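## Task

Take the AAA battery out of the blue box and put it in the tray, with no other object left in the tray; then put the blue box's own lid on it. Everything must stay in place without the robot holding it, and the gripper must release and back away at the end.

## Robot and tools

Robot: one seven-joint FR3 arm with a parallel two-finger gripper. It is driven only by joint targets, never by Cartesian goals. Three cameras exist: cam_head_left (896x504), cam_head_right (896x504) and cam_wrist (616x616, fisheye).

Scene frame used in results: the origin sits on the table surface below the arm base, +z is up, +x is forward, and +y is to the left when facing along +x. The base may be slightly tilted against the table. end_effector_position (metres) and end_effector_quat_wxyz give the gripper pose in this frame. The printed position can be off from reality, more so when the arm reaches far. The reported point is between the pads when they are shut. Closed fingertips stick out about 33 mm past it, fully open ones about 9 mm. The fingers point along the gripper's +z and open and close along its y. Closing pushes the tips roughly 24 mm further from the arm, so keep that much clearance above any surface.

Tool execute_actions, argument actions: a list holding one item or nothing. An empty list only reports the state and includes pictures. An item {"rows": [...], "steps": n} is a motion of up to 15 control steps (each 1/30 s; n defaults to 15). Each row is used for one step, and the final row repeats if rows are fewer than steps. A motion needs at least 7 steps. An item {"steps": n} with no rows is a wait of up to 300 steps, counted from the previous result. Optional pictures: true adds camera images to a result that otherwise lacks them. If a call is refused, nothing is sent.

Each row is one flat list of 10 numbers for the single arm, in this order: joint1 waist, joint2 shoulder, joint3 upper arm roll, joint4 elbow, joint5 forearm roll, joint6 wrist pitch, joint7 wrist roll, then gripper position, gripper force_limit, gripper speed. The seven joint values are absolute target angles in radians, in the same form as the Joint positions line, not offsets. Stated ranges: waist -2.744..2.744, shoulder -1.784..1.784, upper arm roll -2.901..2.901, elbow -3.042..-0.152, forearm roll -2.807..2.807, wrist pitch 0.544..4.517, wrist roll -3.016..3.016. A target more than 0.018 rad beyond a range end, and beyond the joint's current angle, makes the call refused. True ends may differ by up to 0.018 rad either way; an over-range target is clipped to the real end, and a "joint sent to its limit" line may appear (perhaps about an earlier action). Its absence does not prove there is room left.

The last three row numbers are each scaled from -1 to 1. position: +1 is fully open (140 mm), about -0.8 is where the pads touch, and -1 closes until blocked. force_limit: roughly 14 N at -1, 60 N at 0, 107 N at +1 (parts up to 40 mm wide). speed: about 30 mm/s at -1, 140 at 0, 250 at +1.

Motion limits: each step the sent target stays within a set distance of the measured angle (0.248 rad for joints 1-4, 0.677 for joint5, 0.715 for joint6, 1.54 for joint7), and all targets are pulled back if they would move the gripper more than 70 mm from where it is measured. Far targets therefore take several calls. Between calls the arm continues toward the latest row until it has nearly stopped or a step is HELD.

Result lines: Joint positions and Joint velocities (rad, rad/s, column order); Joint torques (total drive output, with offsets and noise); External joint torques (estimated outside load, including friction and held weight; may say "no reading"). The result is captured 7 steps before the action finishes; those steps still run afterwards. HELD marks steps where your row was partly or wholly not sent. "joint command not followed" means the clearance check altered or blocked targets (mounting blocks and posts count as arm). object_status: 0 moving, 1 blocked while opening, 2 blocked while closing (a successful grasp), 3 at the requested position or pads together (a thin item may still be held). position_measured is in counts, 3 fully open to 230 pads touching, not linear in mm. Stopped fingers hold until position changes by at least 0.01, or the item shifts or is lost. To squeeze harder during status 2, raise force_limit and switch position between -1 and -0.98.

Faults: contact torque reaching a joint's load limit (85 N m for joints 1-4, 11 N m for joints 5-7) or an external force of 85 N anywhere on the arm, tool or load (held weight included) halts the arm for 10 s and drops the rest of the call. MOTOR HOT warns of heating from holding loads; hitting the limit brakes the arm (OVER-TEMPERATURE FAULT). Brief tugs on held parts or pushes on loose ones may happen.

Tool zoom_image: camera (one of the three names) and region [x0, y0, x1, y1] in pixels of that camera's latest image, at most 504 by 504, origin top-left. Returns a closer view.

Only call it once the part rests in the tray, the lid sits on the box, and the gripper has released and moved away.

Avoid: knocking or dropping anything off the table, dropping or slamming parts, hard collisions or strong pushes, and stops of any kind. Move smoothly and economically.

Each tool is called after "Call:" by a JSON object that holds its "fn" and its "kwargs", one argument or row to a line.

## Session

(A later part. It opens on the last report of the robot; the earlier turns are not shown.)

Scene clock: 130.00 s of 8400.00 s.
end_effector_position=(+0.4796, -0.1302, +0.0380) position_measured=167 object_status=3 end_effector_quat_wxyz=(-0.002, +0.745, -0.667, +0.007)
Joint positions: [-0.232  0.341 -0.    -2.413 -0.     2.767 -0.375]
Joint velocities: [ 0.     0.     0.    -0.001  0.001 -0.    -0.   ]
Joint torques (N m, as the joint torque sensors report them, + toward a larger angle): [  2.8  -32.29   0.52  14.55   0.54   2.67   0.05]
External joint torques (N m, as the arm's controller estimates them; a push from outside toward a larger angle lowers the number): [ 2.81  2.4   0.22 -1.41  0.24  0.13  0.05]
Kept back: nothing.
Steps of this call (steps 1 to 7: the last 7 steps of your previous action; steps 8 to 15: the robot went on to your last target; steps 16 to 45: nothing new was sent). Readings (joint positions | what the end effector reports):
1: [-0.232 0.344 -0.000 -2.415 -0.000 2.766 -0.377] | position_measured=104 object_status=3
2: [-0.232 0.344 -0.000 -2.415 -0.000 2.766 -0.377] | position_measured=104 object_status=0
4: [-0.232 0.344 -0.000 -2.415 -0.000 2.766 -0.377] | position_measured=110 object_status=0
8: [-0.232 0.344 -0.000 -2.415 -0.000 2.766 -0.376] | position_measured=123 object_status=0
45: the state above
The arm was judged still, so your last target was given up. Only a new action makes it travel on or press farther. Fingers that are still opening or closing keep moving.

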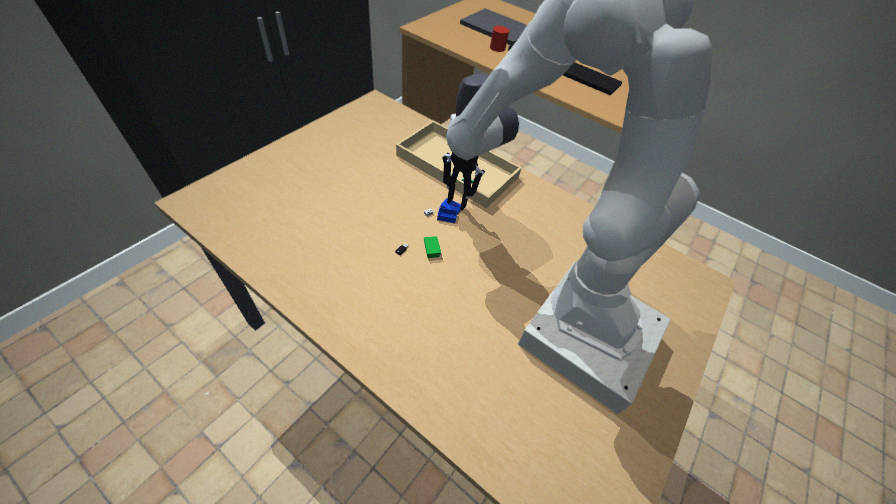

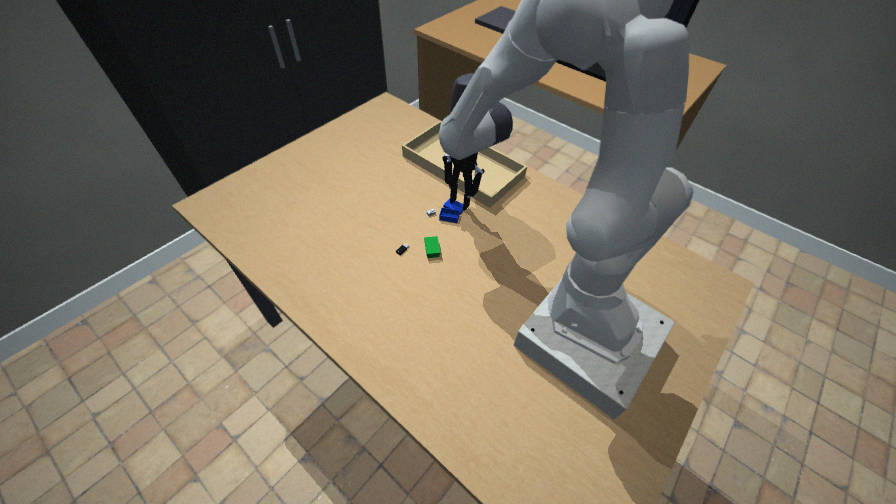

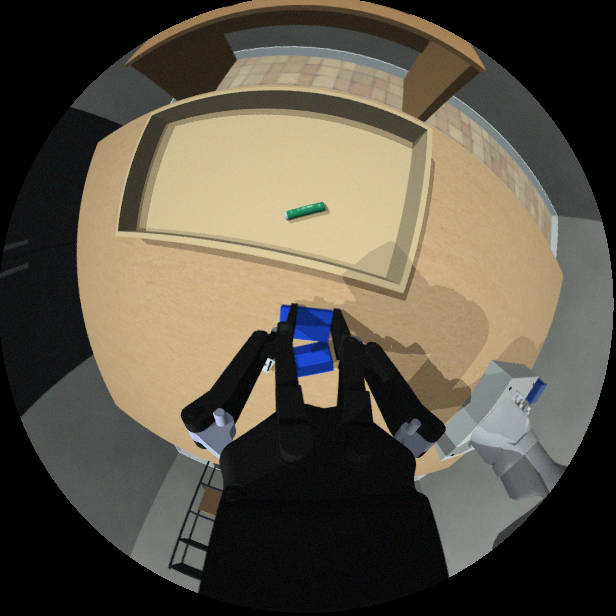

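Call:
{"fn": "execute_actions", "kwargs": {
  "actions": [
    {"rows":[[-0.229,0.33,0,-2.414,0,2.755,-0.371,-0.3,-0.3,-0.7],[-0.229,0.318,0,-2.414,0,2.744,-0.371,-0.3,-0.3,-0.7],[-0.229,0.318,0,-2.414,0,2.744,-0.371,-0.1,-0.3,0],[-0.229,0.318,0,-2.414,0,2.744,-0.371,0.35,-0.3,0],[-0.229,0.318,0,-2.414,0,2.744,-0.371,0.35,-0.3,0],[-0.229,0.318,0,-2.414,0,2.744,-0.371,0.35,-0.3,0],[-0.229,0.318,0,-2.414,0,2.744,-0.371,0.35,-0.3,0],[-0.223,0.326,0,-2.4,0,2.737,-0.365,0.35,-0.3,0],[-0.223,0.326,0,-2.4,0,2.737,-0.365,0.35,-0.3,0],[-0.217,0.335,0,-2.386,0,2.731,-0.359,0.35,-0.3,0]],"steps":15}
  ]
}}

Call:
{"fn": "execute_actions", "kwargs": {
  "actions": [
    {"steps":25}
  ],
  "pictures": true
}}

Call:
{"fn": "zoom_image", "kwargs": {
  "camera": "cam_wrist",
  "region": [230,240,400,390]
}}

Scene clock: 130.90 s of 8400.00 s.
end_effector_position=(+0.4827, -0.1308, +0.0472) position_measured=131 object_status=0 end_effector_quat_wxyz=(-0.003, +0.745, -0.667, +0.010)
Joint positions: [-0.231  0.321 -0.001 -2.412 -0.     2.75  -0.374]
Joint velocities: [ 0.033  0.051 -0.002  0.113  0.001 -0.07   0.02 ]
Joint torques (N m, as the joint torque sensors report them, + toward a larger angle): [  2.86 -33.63   0.92  17.09   0.47   2.34  -0.03]
External joint torques (N m, as the arm's controller estimates them; a push from outside toward a larger angle lowers the number): [ 1.64  0.57 -0.31  0.15  0.18 -0.33 -0.02]
Steps of this call (steps 1 to 19: nothing new was sent; steps 20 to 27: the first 8 steps of this action). Readings (joint positions | what the end effector reports):
20: [-0.232 0.340 -0.000 -2.414 -0.000 2.766 -0.375] | position_measured=167 object_status=3
21: [-0.232 0.336 -0.000 -2.414 -0.000 2.762 -0.375] | position_measured=167 object_status=3
23: [-0.232 0.326 -0.000 -2.414 -0.000 2.757 -0.375] | position_measured=162 object_status=0
27: the state above

Scene clock: 131.73 s of 8400.00 s.
end_effector_position=(+0.4893, -0.1265, +0.0470) position_measured=85 object_status=3 end_effector_quat_wxyz=(-0.002, +0.745, -0.667, +0.007)
Joint positions: [-0.22   0.333 -0.    -2.388 -0.     2.734 -0.363]
Joint velocities: [ 0.     0.001 -0.001  0.001  0.001 -0.     0.002]
Joint torques (N m, as the joint torque sensors report them, + toward a larger angle): [  1.48 -33.73   0.19  16.09   0.47   2.36   0.09]
External joint torques (N m, as the arm's controller estimates them; a push from outside toward a larger angle lowers the number): [ 1.6   1.36 -0.01 -0.49  0.13 -0.19  0.09]
Kept back: nothing.
Steps of this call (steps 1 to 7: the last 7 steps of your previous action; steps 8 to 25: the robot went on to your last target). Readings (joint positions | what the end effector reports):
1: [-0.229 0.322 -0.001 -2.408 -0.000 2.749 -0.373] | position_measured=124 object_status=0
2: [-0.227 0.325 -0.001 -2.403 -0.000 2.746 -0.372] | position_measured=116 object_status=0
4: [-0.223 0.330 -0.001 -2.394 -0.000 2.742 -0.370] | position_measured=101 object_status=0
8: [-0.220 0.333 -0.000 -2.389 -0.000 2.738 -0.368] | position_measured=85 object_status=0
25: the state above

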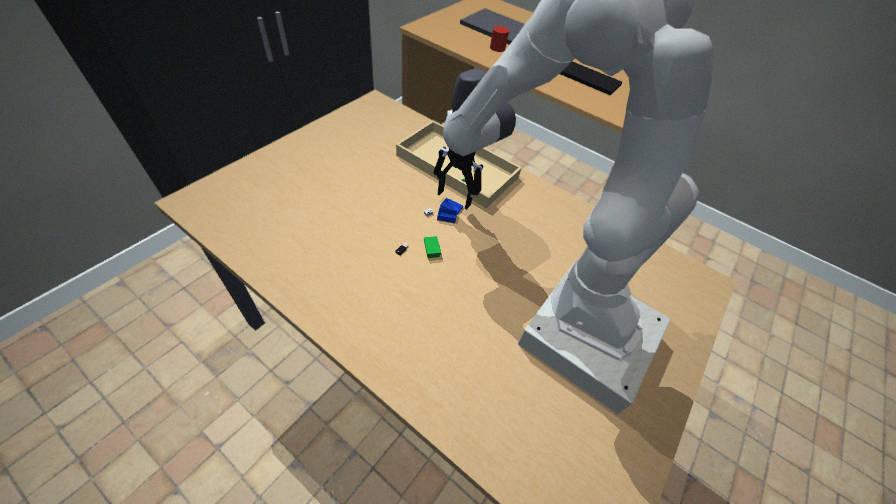

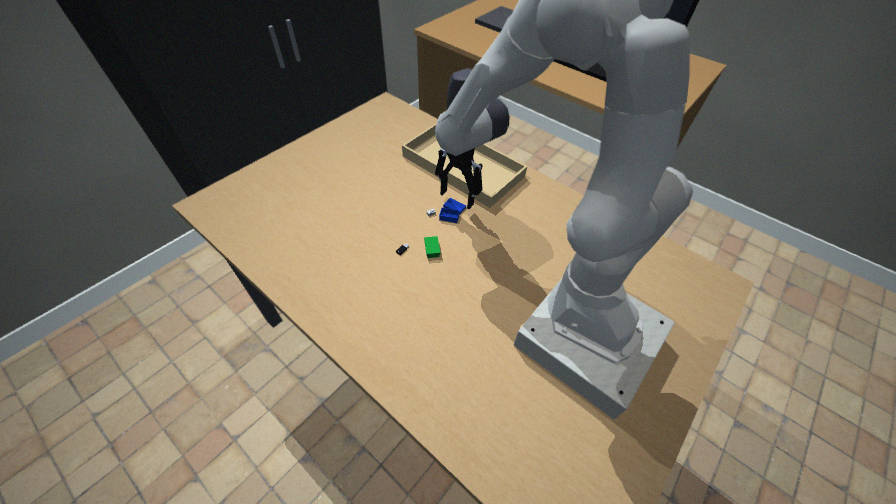

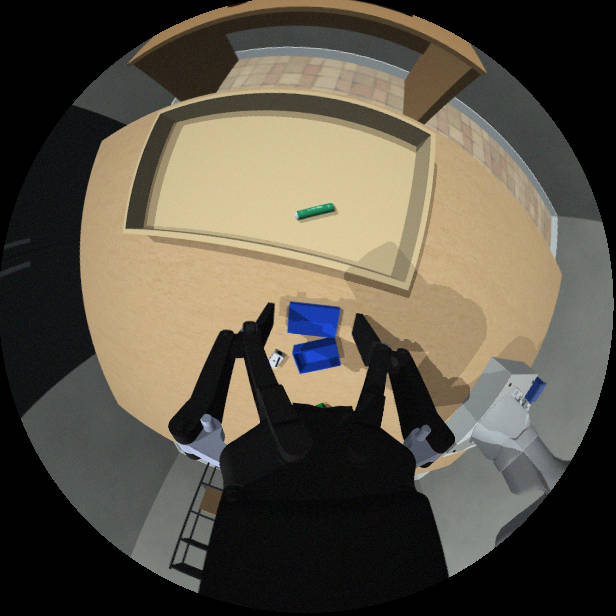

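Region (230, 240, 400, 390) of cam_wrist's 616x616 image, scaled by 2.965, with more detail than that image has; it fills the top 445 rows of this view, and the rest is white.

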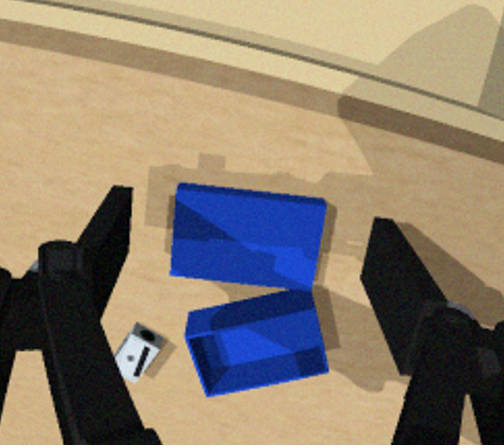

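Centred. Descend 13 mm and close.

Call:
{"fn": "execute_actions", "kwargs": {
  "actions": [
    {"rows":[[-0.217,0.342,0,-2.387,0,2.738,-0.359,0.3,-0.3,-0.7],[-0.217,0.342,0,-2.387,0,2.738,-0.359,0.3,-0.3,-0.7],[-0.217,0.349,0,-2.388,0,2.745,-0.359,0.3,-0.3,-0.7],[-0.217,0.349,0,-2.388,0,2.745,-0.359,0.3,-0.3,-0.7],[-0.217,0.356,0,-2.389,0,2.752,-0.359,0.3,-0.3,-0.7],[-0.217,0.356,0,-2.389,0,2.752,-0.359,0.3,-0.3,-0.7],[-0.217,0.363,0,-2.39,0,2.759,-0.359,0.3,-0.3,-0.7],[-0.217,0.363,0,-2.39,0,2.759,-0.359,0.3,-0.3,-0.7],[-0.217,0.369,0,-2.39,0,2.764,-0.359,0.3,-0.3,-0.7]],"steps":15}
  ]
}}

Call:
{"fn": "execute_actions", "kwargs": {
  "actions": [
    {"steps":22}
  ],
  "pictures": true
}}

Call:
{"fn": "zoom_image", "kwargs": {
  "camera": "cam_wrist",
  "region": [250,270,380,380]
}}

Scene clock: 132.40 s of 8400.00 s.
end_effector_position=(+0.4853, -0.1255, +0.0371) position_measured=91 object_status=0 end_effector_quat_wxyz=(-0.000, +0.745, -0.667, +0.003)
Joint positions: [-0.22   0.355 -0.    -2.388 -0.     2.746 -0.362]
Joint velocities: [-0.     0.097  0.    -0.011 -0.     0.061  0.001]
Joint torques (N m, as the joint torque sensors report them, + toward a larger angle): [  2.29 -34.66  -0.27  15.06   0.5    2.89   0.15]
External joint torques (N m, as the arm's controller estimates them; a push from outside toward a larger angle lowers the number): [ 2.31  1.85 -0.58 -1.45  0.19  0.3   0.15]
Steps of this call (steps 1 to 12: the robot went on to your last target; steps 13 to 20: the first 8 steps of this action). Readings (joint positions | what the end effector reports):
13: [-0.220 0.334 -0.000 -2.388 -0.000 2.734 -0.362] | position_measured=85 object_status=0
14: [-0.220 0.336 -0.000 -2.388 -0.000 2.734 -0.362] | position_measured=87 object_status=0
16: [-0.220 0.341 -0.000 -2.388 -0.000 2.737 -0.362] | position_measured=91 object_status=0
20: the state above

Scene clock: 133.13 s of 8400.00 s.
end_effector_position=(+0.4849, -0.1254, +0.0319) position_measured=91 object_status=3 end_effector_quat_wxyz=(-0.000, +0.745, -0.667, +0.004)
Joint positions: [-0.219  0.368 -0.    -2.389 -0.     2.761 -0.362]
Joint velocities: [ 0.    -0.001  0.001 -0.     0.001  0.001 -0.   ]
Joint torques (N m, as the joint torque sensors report them, + toward a larger angle): [  1.8  -34.86  -0.48  13.68   0.48   2.85   0.13]
External joint torques (N m, as the arm's controller estimates them; a push from outside toward a larger angle lowers the number): [ 1.82  0.69 -0.8  -2.28  0.17  0.32  0.14]
Kept back: nothing.
Steps of this call (steps 1 to 7: the last 7 steps of your previous action; steps 8 to 22: the robot went on to your last target). Readings (joint positions | what the end effector reports):
1: [-0.220 0.359 -0.000 -2.388 -0.000 2.748 -0.362] | position_measured=91 object_status=0
2: [-0.220 0.362 -0.000 -2.388 -0.000 2.751 -0.362] | position_measured=91 object_status=0
4: [-0.219 0.366 -0.000 -2.389 -0.000 2.754 -0.362] | position_measured=91 object_status=0
8: [-0.219 0.368 -0.000 -2.389 -0.000 2.758 -0.362] | position_measured=91 object_status=3
22: the state above

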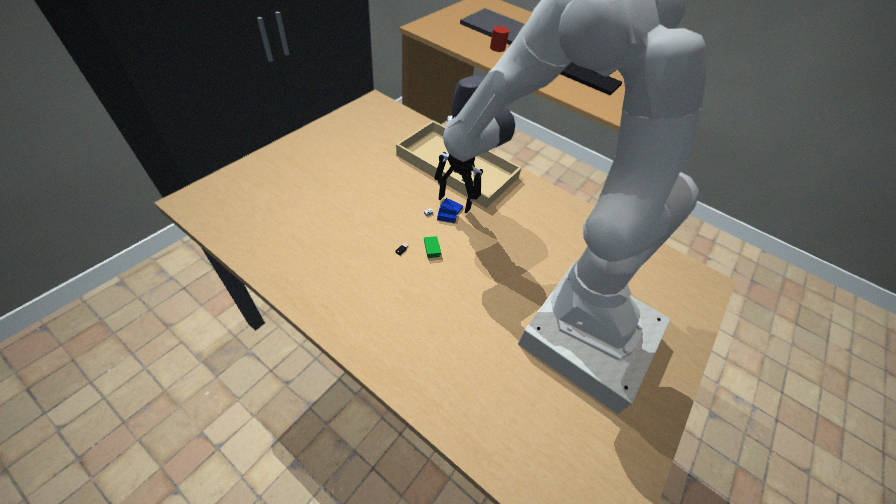

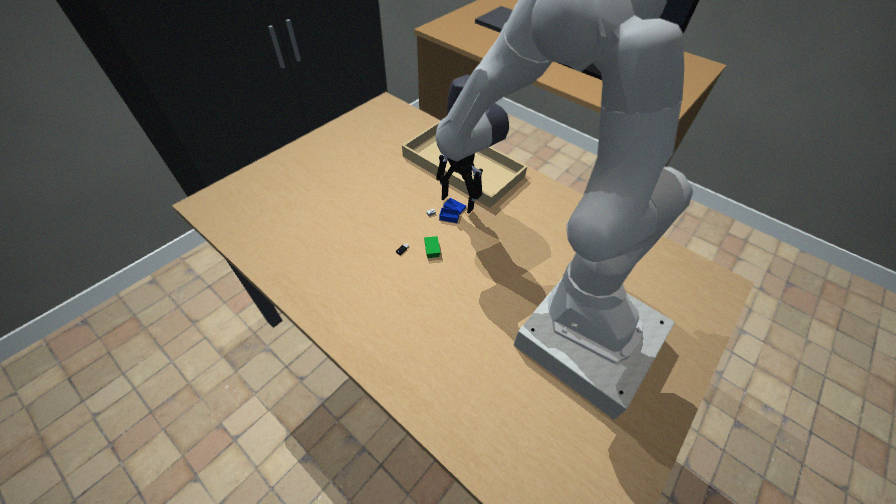

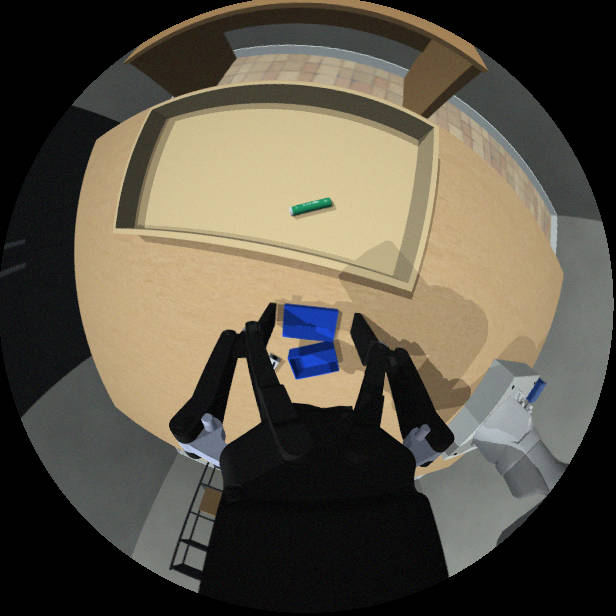

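Region (250, 270, 380, 380) of cam_wrist's 616x616 image, scaled by 3.877, with more detail than that image has; it fills the top 426 rows of this view, and the rest is white.

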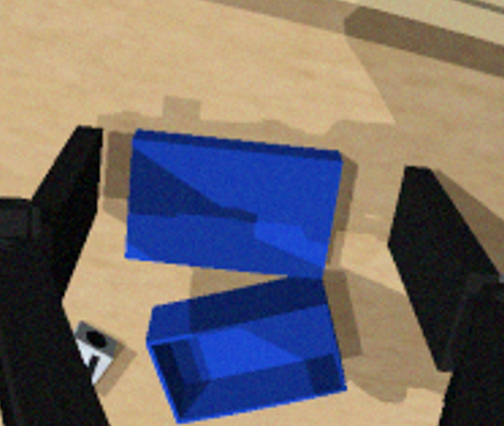

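Call:
{"fn": "execute_actions", "kwargs": {
  "actions": [
    {"rows":[[-0.213,0.371,0,-2.378,0,2.757,-0.355,0.3,-0.3,-0.7],[-0.213,0.371,0,-2.378,0,2.757,-0.355,0.3,-0.3,-0.7],[-0.213,0.371,0,-2.378,0,2.757,-0.355,0.3,-0.3,-0.7],[-0.213,0.371,0,-2.378,0,2.757,-0.355,0.3,-0.3,-0.7],[-0.213,0.371,0,-2.378,0,2.757,-0.355,0.3,-0.3,-0.7],[-0.213,0.371,0,-2.378,0,2.757,-0.355,0.3,-0.3,-0.7],[-0.213,0.371,0,-2.378,0,2.757,-0.355,0.3,-0.3,-0.7],[-0.213,0.371,0,-2.378,0,2.757,-0.355,0.3,-0.3,-0.7],[-0.213,0.371,0,-2.378,0,2.757,-0.355,0.3,-0.3,-0.7],[-0.213,0.371,0,-2.378,0,2.757,-0.355,-0.3,-0.3,-0.7]],"steps":15}
  ]
}}

Call:
{"fn": "execute_actions", "kwargs": {
  "actions": [
    {"steps":50}
  ],
  "pictures": true
}}

Call:
{"fn": "zoom_image", "kwargs": {
  "camera": "cam_wrist",
  "region": [250,270,380,380]
}}

Scene clock: 134.03 s of 8400.00 s.
end_effector_position=(+0.4899, -0.1247, +0.0338) position_measured=91 object_status=3 end_effector_quat_wxyz=(-0.002, +0.745, -0.667, +0.006)
Joint positions: [-0.216  0.369 -0.    -2.38  -0.     2.76  -0.36 ]
Joint velocities: [ 0.001  0.001  0.001  0.004 -0.    -0.003  0.005]
Joint torques (N m, as the joint torque sensors report them, + toward a larger angle): [  2.4  -34.32   0.88  15.4    0.46   2.27   0.07]
External joint torques (N m, as the arm's controller estimates them; a push from outside toward a larger angle lowers the number): [ 2.47  1.2   0.62 -0.56  0.14 -0.25  0.07]
Steps of this call (steps 1 to 15: the robot went on to your last target; steps 16 to 19: nothing new was sent; steps 20 to 27: the first 8 steps of this action). Readings (joint positions | what the end effector reports):
20: [-0.219 0.368 -0.000 -2.387 -0.000 2.761 -0.362] | position_measured=91 object_status=3
21: [-0.218 0.369 -0.000 -2.385 -0.000 2.761 -0.362] | position_measured=91 object_status=3
23: [-0.217 0.369 -0.000 -2.382 -0.000 2.760 -0.361] | position_measured=91 object_status=3
27: the state above

Scene clock: 135.70 s of 8400.00 s.
end_effector_position=(+0.4907, -0.1249, +0.0344) position_measured=142 object_status=2 end_effector_quat_wxyz=(-0.002, +0.745, -0.667, +0.007)
Joint positions: [-0.216  0.369 -0.    -2.379 -0.     2.759 -0.358]
Joint velocities: [ 0.     0.001 -0.001  0.    -0.     0.    -0.001]
Joint torques (N m, as the joint torque sensors report them, + toward a larger angle): [  1.91 -34.17   0.58  15.64   0.51   2.3    0.08]
External joint torques (N m, as the arm's controller estimates them; a push from outside toward a larger angle lowers the number): [ 1.96  1.42  0.29 -0.4   0.19 -0.23  0.08]
Kept back: nothing.
Steps of this call (steps 1 to 7: the last 7 steps of your previous action; steps 8 to 15: the robot went on to your last target; steps 16 to 50: nothing new was sent). Readings (joint positions | what the end effector reports):
1: [-0.216 0.369 -0.000 -2.380 -0.000 2.760 -0.360] | position_measured=91 object_status=3
2: [-0.216 0.369 -0.000 -2.380 -0.000 2.760 -0.360] | position_measured=91 object_status=0
4: [-0.216 0.369 -0.000 -2.380 -0.000 2.760 -0.359] | position_measured=97 object_status=0
8: [-0.216 0.369 -0.000 -2.380 -0.000 2.759 -0.359] | position_measured=110 object_status=0
50: the state above
The arm was judged still, so your last target was given up. Only a new action makes it travel on or press farther. Fingers that are still opening or closing keep moving.

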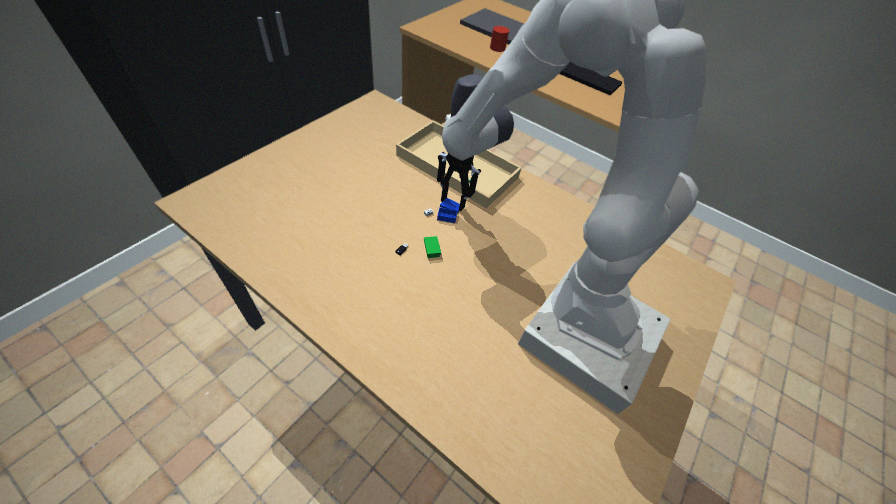

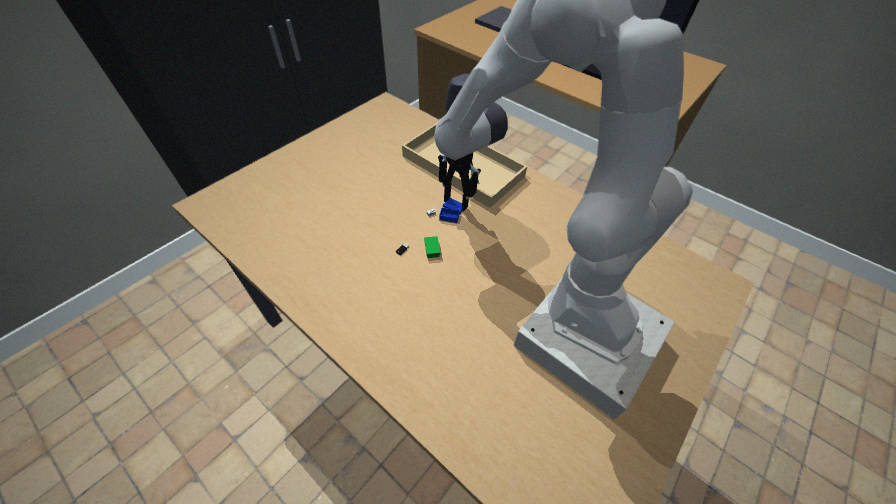

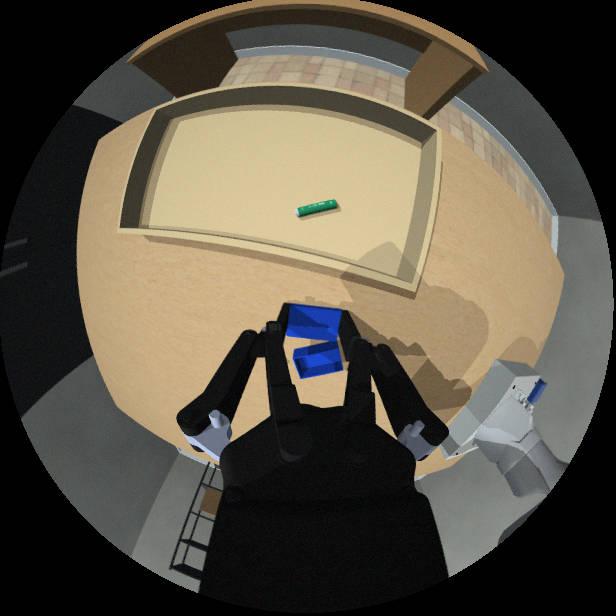

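Region (250, 270, 380, 380) of cam_wrist's 616x616 image, scaled by 3.877, with more detail than that image has; it fills the top 426 rows of this view, and the rest is white.

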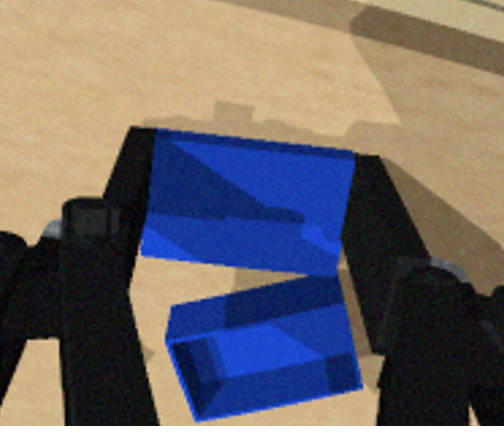

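Call:
{"fn": "execute_actions", "kwargs": {
  "actions": [
    {"rows":[[-0.213,0.358,0,-2.38,0,2.745,-0.355,-0.3,-0.3,-0.7],[-0.213,0.345,0,-2.382,0,2.733,-0.355,-0.3,-0.3,-0.7],[-0.213,0.33,0,-2.385,0,2.72,-0.355,-0.3,-0.3,-0.7],[-0.213,0.315,0,-2.388,0,2.707,-0.355,-0.3,-0.3,-0.7],[-0.213,0.3,0,-2.391,0,2.695,-0.355,-0.3,-0.3,-0.7],[-0.213,0.285,0,-2.395,0,2.683,-0.355,-0.3,-0.3,-0.7],[-0.213,0.27,0,-2.4,0,2.674,-0.355,-0.3,-0.3,-0.7],[-0.213,0.255,0,-2.405,0,2.666,-0.355,-0.3,-0.3,-0.7],[-0.213,0.24,0,-2.41,0,2.658,-0.355,-0.3,-0.3,-0.7],[-0.2,0.23,0,-2.415,0,2.652,-0.4,-0.3,-0.3,-0.7],[-0.18,0.22,0,-2.42,0,2.648,-0.46,-0.3,-0.3,-0.7],[-0.16,0.217,0,-2.42,0,2.648,-0.53,-0.3,-0.3,-0.7],[-0.141,0.217,0,-2.42,0,2.648,-0.6,-0.3,-0.3,-0.7]],"steps":15}
  ]
}}

Call:
{"fn": "execute_actions", "kwargs": {
  "actions": [
    {"steps":50}
  ],
  "pictures": true
}}

Call:
{"fn": "zoom_image", "kwargs": {
  "camera": "cam_wrist",
  "region": [250,260,380,370]
}}

Call:
{"fn": "zoom_image", "kwargs": {
  "camera": "cam_head_left",
  "region": [420,170,500,240]
}}

Scene clock: 138.37 s of 8400.00 s.
end_effector_position=(+0.4926, -0.1253, +0.0641) position_measured=142 object_status=2 end_effector_quat_wxyz=(-0.005, +0.745, -0.667, +0.012)
Joint positions: [-0.216  0.29  -0.    -2.395 -0.     2.708 -0.358]
Joint velocities: [-0.001 -0.459  0.    -0.106 -0.    -0.243  0.001]
Joint torques (N m, as the joint torque sensors report them, + toward a larger angle): [  2.24 -33.31  -0.02  14.85   0.53   2.35   0.13]
External joint torques (N m, as the arm's controller estimates them; a push from outside toward a larger angle lowers the number): [ 2.34 -1.17 -0.2  -2.38  0.18 -0.26  0.13]
Steps of this call (steps 1 to 72: nothing new was sent; steps 73 to 80: the first 8 steps of this action). Readings (joint positions | what the end effector reports):
73: [-0.216 0.368 -0.000 -2.379 -0.000 2.757 -0.358] | position_measured=142 object_status=2
74: [-0.216 0.364 -0.000 -2.380 -0.000 2.754 -0.358] | position_measured=142 object_status=2
76: [-0.216 0.347 -0.000 -2.384 -0.000 2.741 -0.358] | position_measured=142 object_status=2
80: the state above

Scene clock: 140.03 s of 8400.00 s.
end_effector_position=(+0.4919, -0.0865, +0.0869) position_measured=142 object_status=2 end_effector_quat_wxyz=(-0.002, +0.839, -0.544, +0.008)
Joint positions: [-0.142  0.218  0.001 -2.418 -0.     2.65  -0.595]
Joint velocities: [-0.002 -0.     0.    -0.    -0.    -0.001 -0.004]
Joint torques (N m, as the joint torque sensors report them, + toward a larger angle): [  1.79 -33.4   -1.23  15.55   0.63   2.26  -0.22]
External joint torques (N m, as the arm's controller estimates them; a push from outside toward a larger angle lowers the number): [ 1.91 -0.45 -1.33 -2.43  0.23 -0.3  -0.22]
Kept back: nothing.
Steps of this call (steps 1 to 7: the last 7 steps of your previous action; steps 8 to 45: the robot went on to your last target; steps 46 to 50: nothing new was sent). Readings (joint positions | what the end effector reports):
1: [-0.216 0.275 -0.000 -2.398 -0.000 2.700 -0.358] | position_measured=142 object_status=2
2: [-0.214 0.260 -0.001 -2.402 -0.000 2.692 -0.361] | position_measured=142 object_status=2
4: [-0.198 0.236 -0.004 -2.410 -0.000 2.679 -0.385] | position_measured=142 object_status=2
8: [-0.151 0.219 0.001 -2.415 -0.000 2.664 -0.459] | position_measured=142 object_status=2
50: the state above
The arm was judged still, so your last target was given up. Only a new action makes it travel on or press farther. Fingers that are still opening or closing keep moving.

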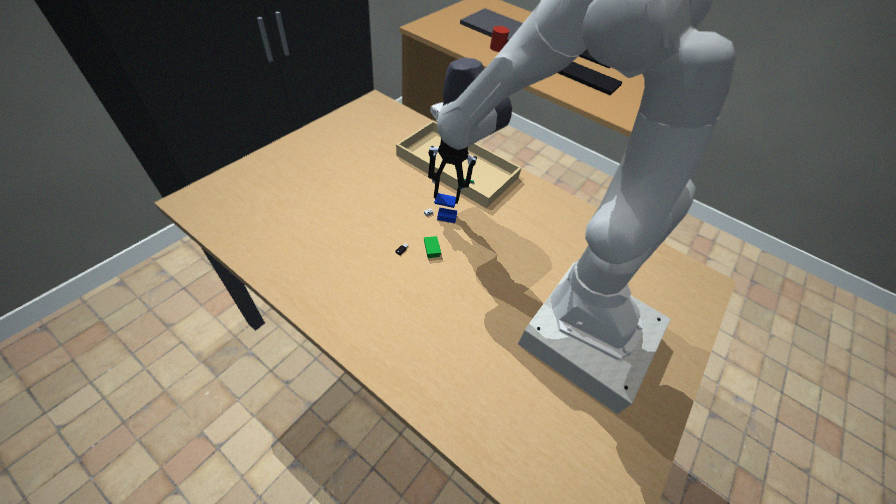

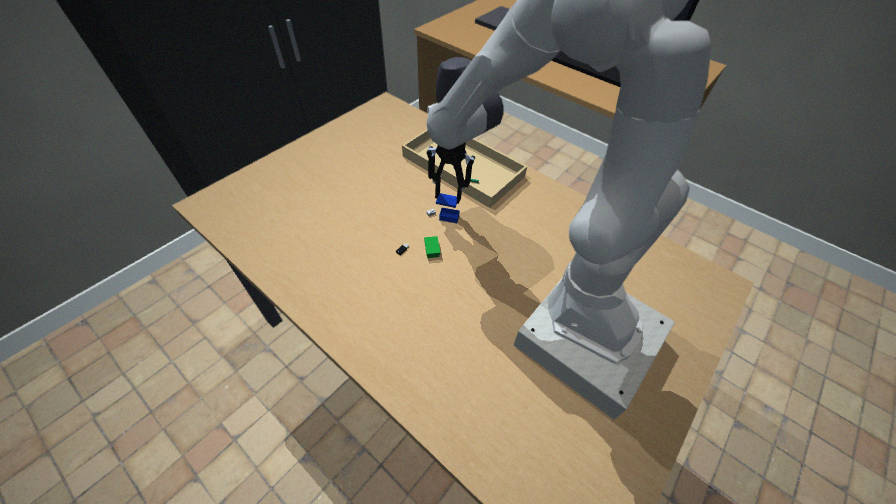

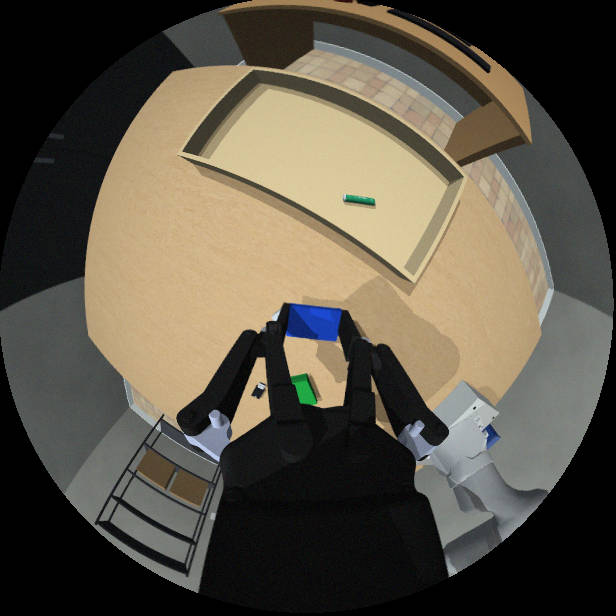

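Region (250, 260, 380, 370) of cam_wrist's 616x616 image, scaled by 3.877, with more detail than that image has; it fills the top 426 rows of this view, and the rest is white.

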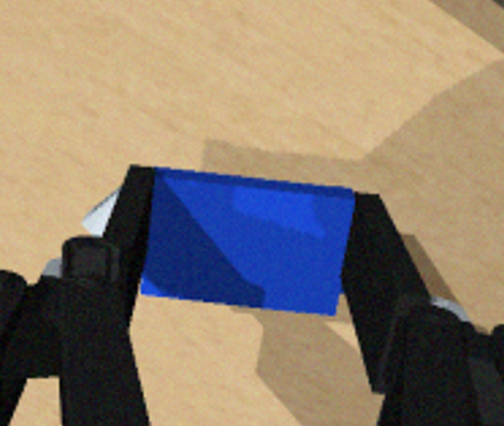

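Region (420, 170, 500, 240) of cam_head_left's 896x504 image, scaled by 6.300, with more detail than that image has; it fills the top 441 rows of this view, and the rest is white.

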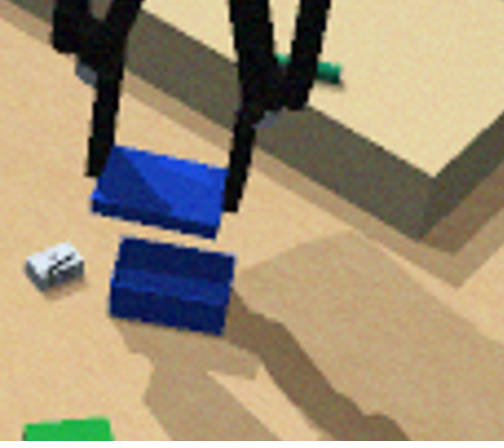

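Call:
{"fn": "execute_actions", "kwargs": {
  "actions": [
    {"rows":[[-0.137,0.215,0,-2.435,0,2.66,-0.62,-0.3,-0.3,-0.7],[-0.133,0.213,0,-2.45,0,2.672,-0.64,-0.3,-0.3,-0.7],[-0.13,0.215,0,-2.462,0,2.688,-0.66,-0.3,-0.3,-0.7]],"steps":15}
  ]
}}

Call:
{"fn": "execute_actions", "kwargs": {
  "actions": [
    {"steps":35}
  ],
  "pictures": true
}}

Call:
{"fn": "zoom_image", "kwargs": {
  "camera": "cam_wrist",
  "region": [250,260,380,370]
}}

Call:
{"fn": "zoom_image", "kwargs": {
  "camera": "cam_head_left",
  "region": [420,170,500,240]
}}

Scene clock: 141.00 s of 8400.00 s.
end_effector_position=(+0.4765, -0.0796, +0.0765) position_measured=142 object_status=2 end_effector_quat_wxyz=(+0.001, +0.850, -0.526, +0.002)
Joint positions: [-0.133  0.215  0.    -2.459 -0.     2.675 -0.628]
Joint velocities: [ 0.008 -0.001 -0.002 -0.031  0.     0.056 -0.096]
Joint torques (N m, as the joint torque sensors report them, + toward a larger angle): [  1.41 -32.43  -0.37  15.6    0.6    3.06  -0.26]
External joint torques (N m, as the arm's controller estimates them; a push from outside toward a larger angle lowers the number): [ 1.84  0.64 -0.1  -2.49  0.18  0.41 -0.26]
Steps of this call (steps 1 to 21: nothing new was sent; steps 22 to 29: the first 8 steps of this action). Readings (joint positions | what the end effector reports):
22: [-0.142 0.217 0.001 -2.421 -0.000 2.652 -0.598] | position_measured=142 object_status=2
23: [-0.141 0.215 0.000 -2.427 -0.000 2.655 -0.602] | position_measured=142 object_status=2
25: [-0.137 0.214 0.000 -2.444 -0.000 2.665 -0.612] | position_measured=142 object_status=2
29: the state above

Scene clock: 142.17 s of 8400.00 s.
end_effector_position=(+0.4789, -0.0799, +0.0770) position_measured=142 object_status=2 end_effector_quat_wxyz=(-0.001, +0.858, -0.514, +0.006)
Joint positions: [-0.133  0.215  0.    -2.46  -0.     2.685 -0.656]
Joint velocities: [-0.    -0.     0.001  0.001  0.001  0.    -0.002]
Joint torques (N m, as the joint torque sensors report them, + toward a larger angle): [  2.13 -31.9   -0.54  14.97   0.6    3.02  -0.14]
External joint torques (N m, as the arm's controller estimates them; a push from outside toward a larger angle lowers the number): [ 2.19  0.36 -0.7  -2.37  0.22  0.47 -0.14]
Kept back: nothing.
Steps of this call (steps 1 to 7: the last 7 steps of your previous action; steps 8 to 30: the robot went on to your last target; steps 31 to 35: nothing new was sent). Readings (joint positions | what the end effector reports):
1: [-0.133 0.215 0.000 -2.460 -0.000 2.677 -0.631] | position_measured=142 object_status=2
2: [-0.133 0.215 0.000 -2.460 -0.000 2.678 -0.634] | position_measured=142 object_status=2
4: [-0.133 0.215 0.000 -2.460 -0.000 2.681 -0.638] | position_measured=142 object_status=2
8: [-0.133 0.215 0.000 -2.460 -0.000 2.683 -0.645] | position_measured=142 object_status=2
35: the state above
The arm was judged still, so your last target was given up. Only a new action makes it travel on or press farther. Fingers that are still opening or closing keep moving.

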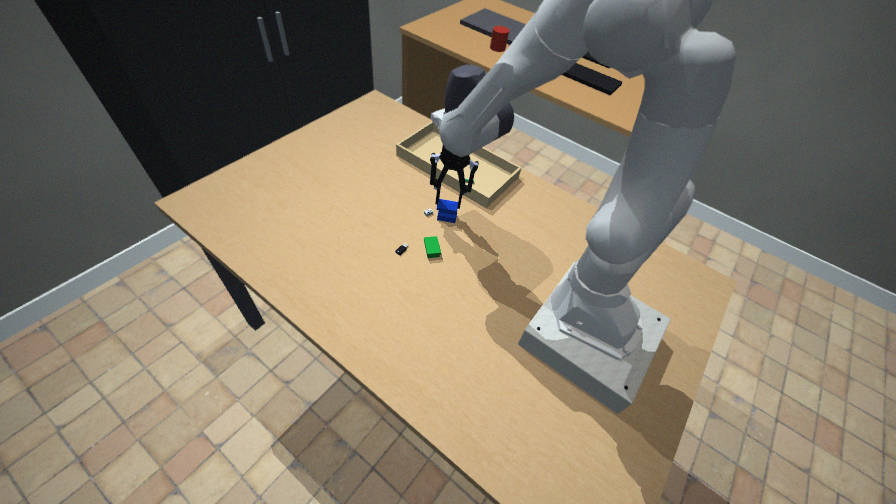

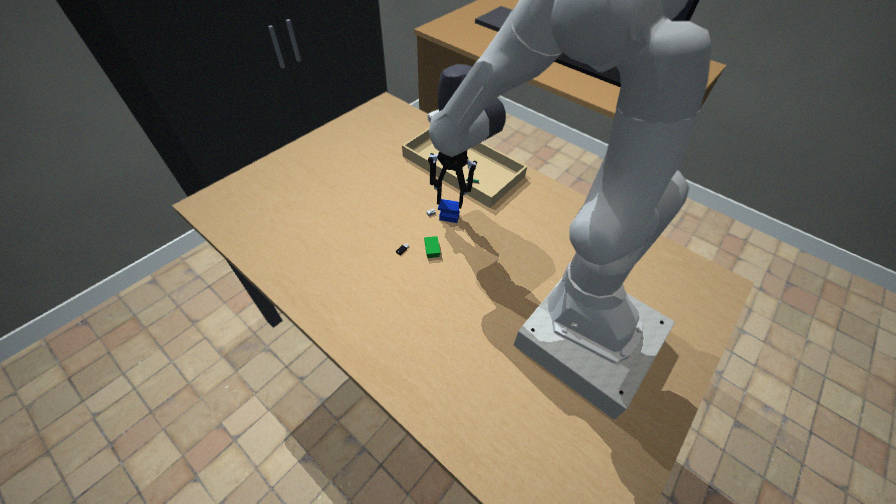

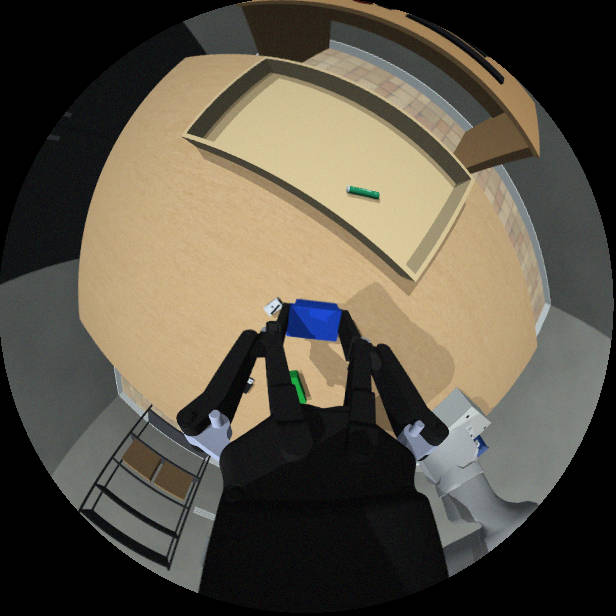

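Region (250, 260, 380, 370) of cam_wrist's 616x616 image, scaled by 3.877, with more detail than that image has; it fills the top 426 rows of this view, and the rest is white.

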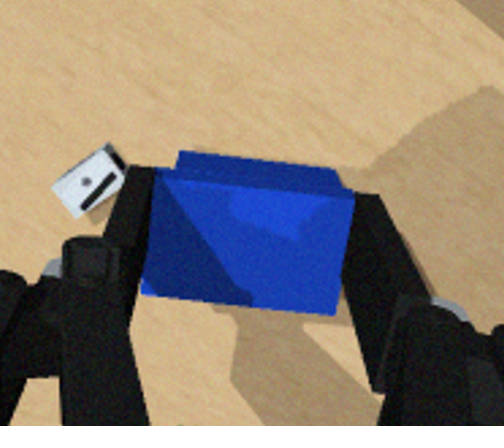

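Region (420, 170, 500, 240) of cam_head_left's 896x504 image, scaled by 6.300, with more detail than that image has; it fills the top 441 rows of this view, and the rest is white.

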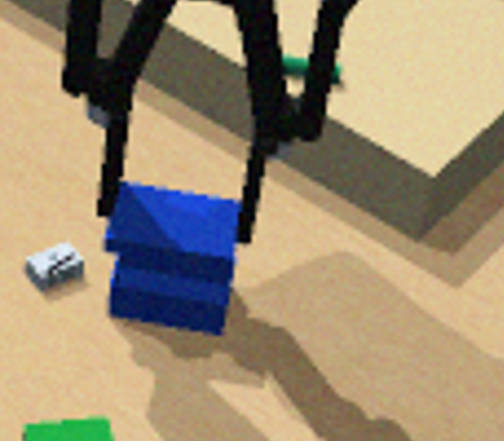

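Call:
{"fn": "execute_actions", "kwargs": {
  "actions": [
    {"rows":[[-0.134,0.211,0,-2.469,0,2.69,-0.664,-0.3,-0.3,-0.7],[-0.134,0.211,0,-2.469,0,2.69,-0.664,-0.3,-0.3,-0.7],[-0.134,0.211,0,-2.469,0,2.69,-0.664,-0.3,-0.3,-0.7],[-0.134,0.217,0,-2.469,0,2.696,-0.664,-0.3,-0.3,-0.7],[-0.134,0.222,0,-2.469,0,2.701,-0.664,-0.3,-0.3,-0.7],[-0.134,0.227,0,-2.469,0,2.706,-0.664,-0.3,-0.3,-0.7],[-0.134,0.232,0,-2.469,0,2.711,-0.664,-0.3,-0.3,-0.7],[-0.134,0.237,0,-2.469,0,2.716,-0.664,-0.3,-0.3,-0.7],[-0.134,0.242,0,-2.469,0,2.721,-0.664,-0.3,-0.3,-0.7],[-0.134,0.247,0,-2.469,0,2.726,-0.664,-0.3,-0.3,-0.7],[-0.134,0.252,0,-2.469,0,2.731,-0.664,-0.3,-0.3,-0.7]],"steps":15}
  ]
}}

Call:
{"fn": "execute_actions", "kwargs": {
  "actions": [
    {"steps":35}
  ],
  "pictures": true
}}

Call:
{"fn": "zoom_image", "kwargs": {
  "camera": "cam_wrist",
  "region": [250,260,380,370]
}}

Call:
{"fn": "zoom_image", "kwargs": {
  "camera": "cam_head_left",
  "region": [420,170,500,240]
}}

Scene clock: 143.27 s of 8400.00 s.
end_effector_position=(+0.4762, -0.0794, +0.0717) position_measured=142 object_status=2 end_effector_quat_wxyz=(-0.001, +0.859, -0.513, +0.005)
Joint positions: [-0.133  0.225  0.    -2.466 -0.     2.698 -0.659]
Joint velocities: [ 0.     0.129 -0.001 -0.003  0.     0.098 -0.004]
Joint torques (N m, as the joint torque sensors report them, + toward a larger angle): [  0.   -31.25  -0.6   14.82   0.53   2.95  -0.11]
External joint torques (N m, as the arm's controller estimates them; a push from outside toward a larger angle lowers the number): [ 0.14  0.85 -0.68 -1.79  0.17  0.52 -0.11]
Steps of this call (steps 1 to 25: nothing new was sent; steps 26 to 33: the first 8 steps of this action). Readings (joint positions | what the end effector reports):
26: [-0.133 0.215 0.000 -2.461 -0.000 2.686 -0.657] | position_measured=142 object_status=2
27: [-0.133 0.214 0.000 -2.463 -0.000 2.686 -0.657] | position_measured=142 object_status=2
29: [-0.133 0.214 0.000 -2.466 -0.000 2.687 -0.658] | position_measured=142 object_status=2
33: the state above

Scene clock: 144.43 s of 8400.00 s.
end_effector_position=(+0.4756, -0.0793, +0.0612) position_measured=142 object_status=2 end_effector_quat_wxyz=(-0.001, +0.859, -0.512, +0.006)
Joint positions: [-0.133  0.251  0.    -2.468 -0.     2.728 -0.661]
Joint velocities: [-0.     0.001  0.    -0.002  0.001 -0.001  0.   ]
Joint torques (N m, as the joint torque sensors report them, + toward a larger angle): [  0.4  -31.25  -0.35  14.57   0.52   3.01  -0.21]
External joint torques (N m, as the arm's controller estimates them; a push from outside toward a larger angle lowers the number): [ 0.52  1.24 -0.48 -1.91  0.18  0.48 -0.21]
Kept back: nothing.
Steps of this call (steps 1 to 7: the last 7 steps of your previous action; steps 8 to 30: the robot went on to your last target; steps 31 to 35: nothing new was sent). Readings (joint positions | what the end effector reports):
1: [-0.133 0.229 0.000 -2.466 -0.000 2.702 -0.659] | position_measured=142 object_status=2
2: [-0.133 0.234 0.000 -2.466 -0.000 2.705 -0.659] | position_measured=142 object_status=2
4: [-0.133 0.243 0.000 -2.467 -0.000 2.713 -0.660] | position_measured=142 object_status=2
8: [-0.133 0.251 0.000 -2.468 -0.000 2.721 -0.660] | position_measured=142 object_status=2
35: the state above
The arm was judged still, so your last target was given up. Only a new action makes it travel on or press farther. Fingers that are still opening or closing keep moving.

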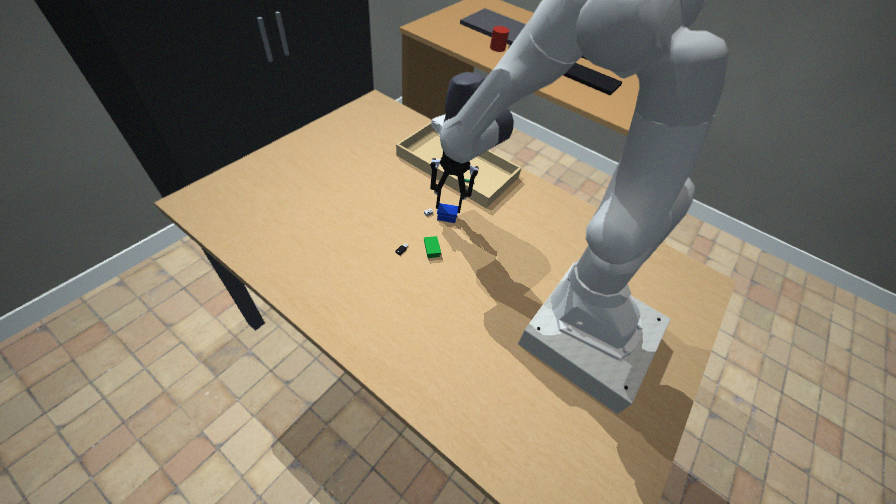

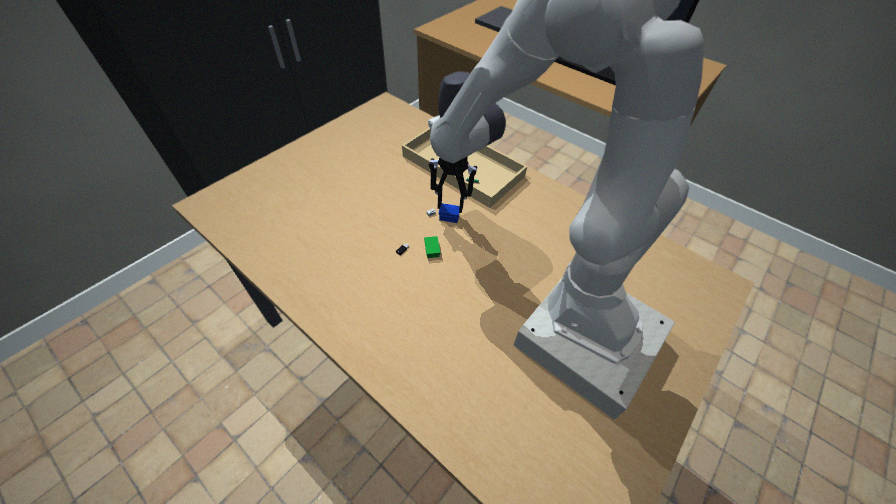

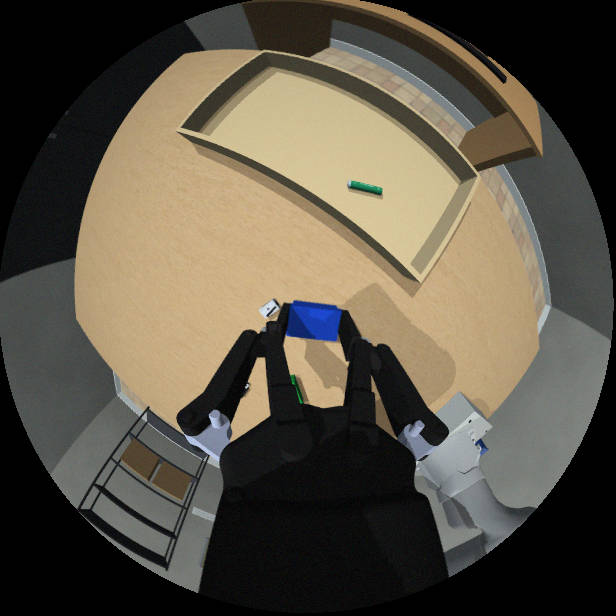

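Region (250, 260, 380, 370) of cam_wrist's 616x616 image, scaled by 3.877, with more detail than that image has; it fills the top 426 rows of this view, and the rest is white.

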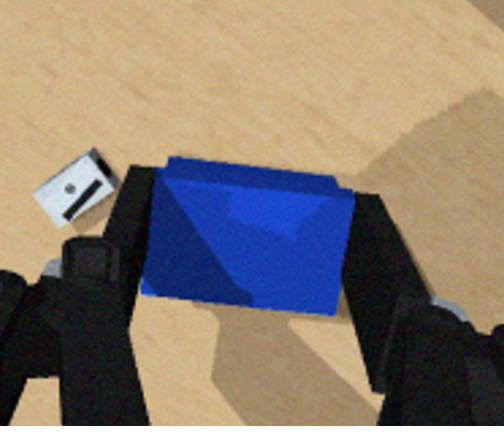

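Region (420, 170, 500, 240) of cam_head_left's 896x504 image, scaled by 6.300, with more detail than that image has; it fills the top 441 rows of this view, and the rest is white.

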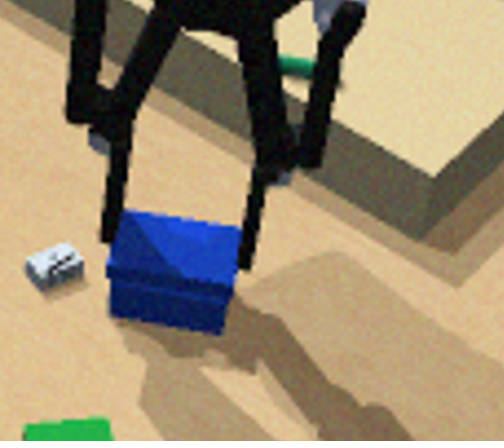

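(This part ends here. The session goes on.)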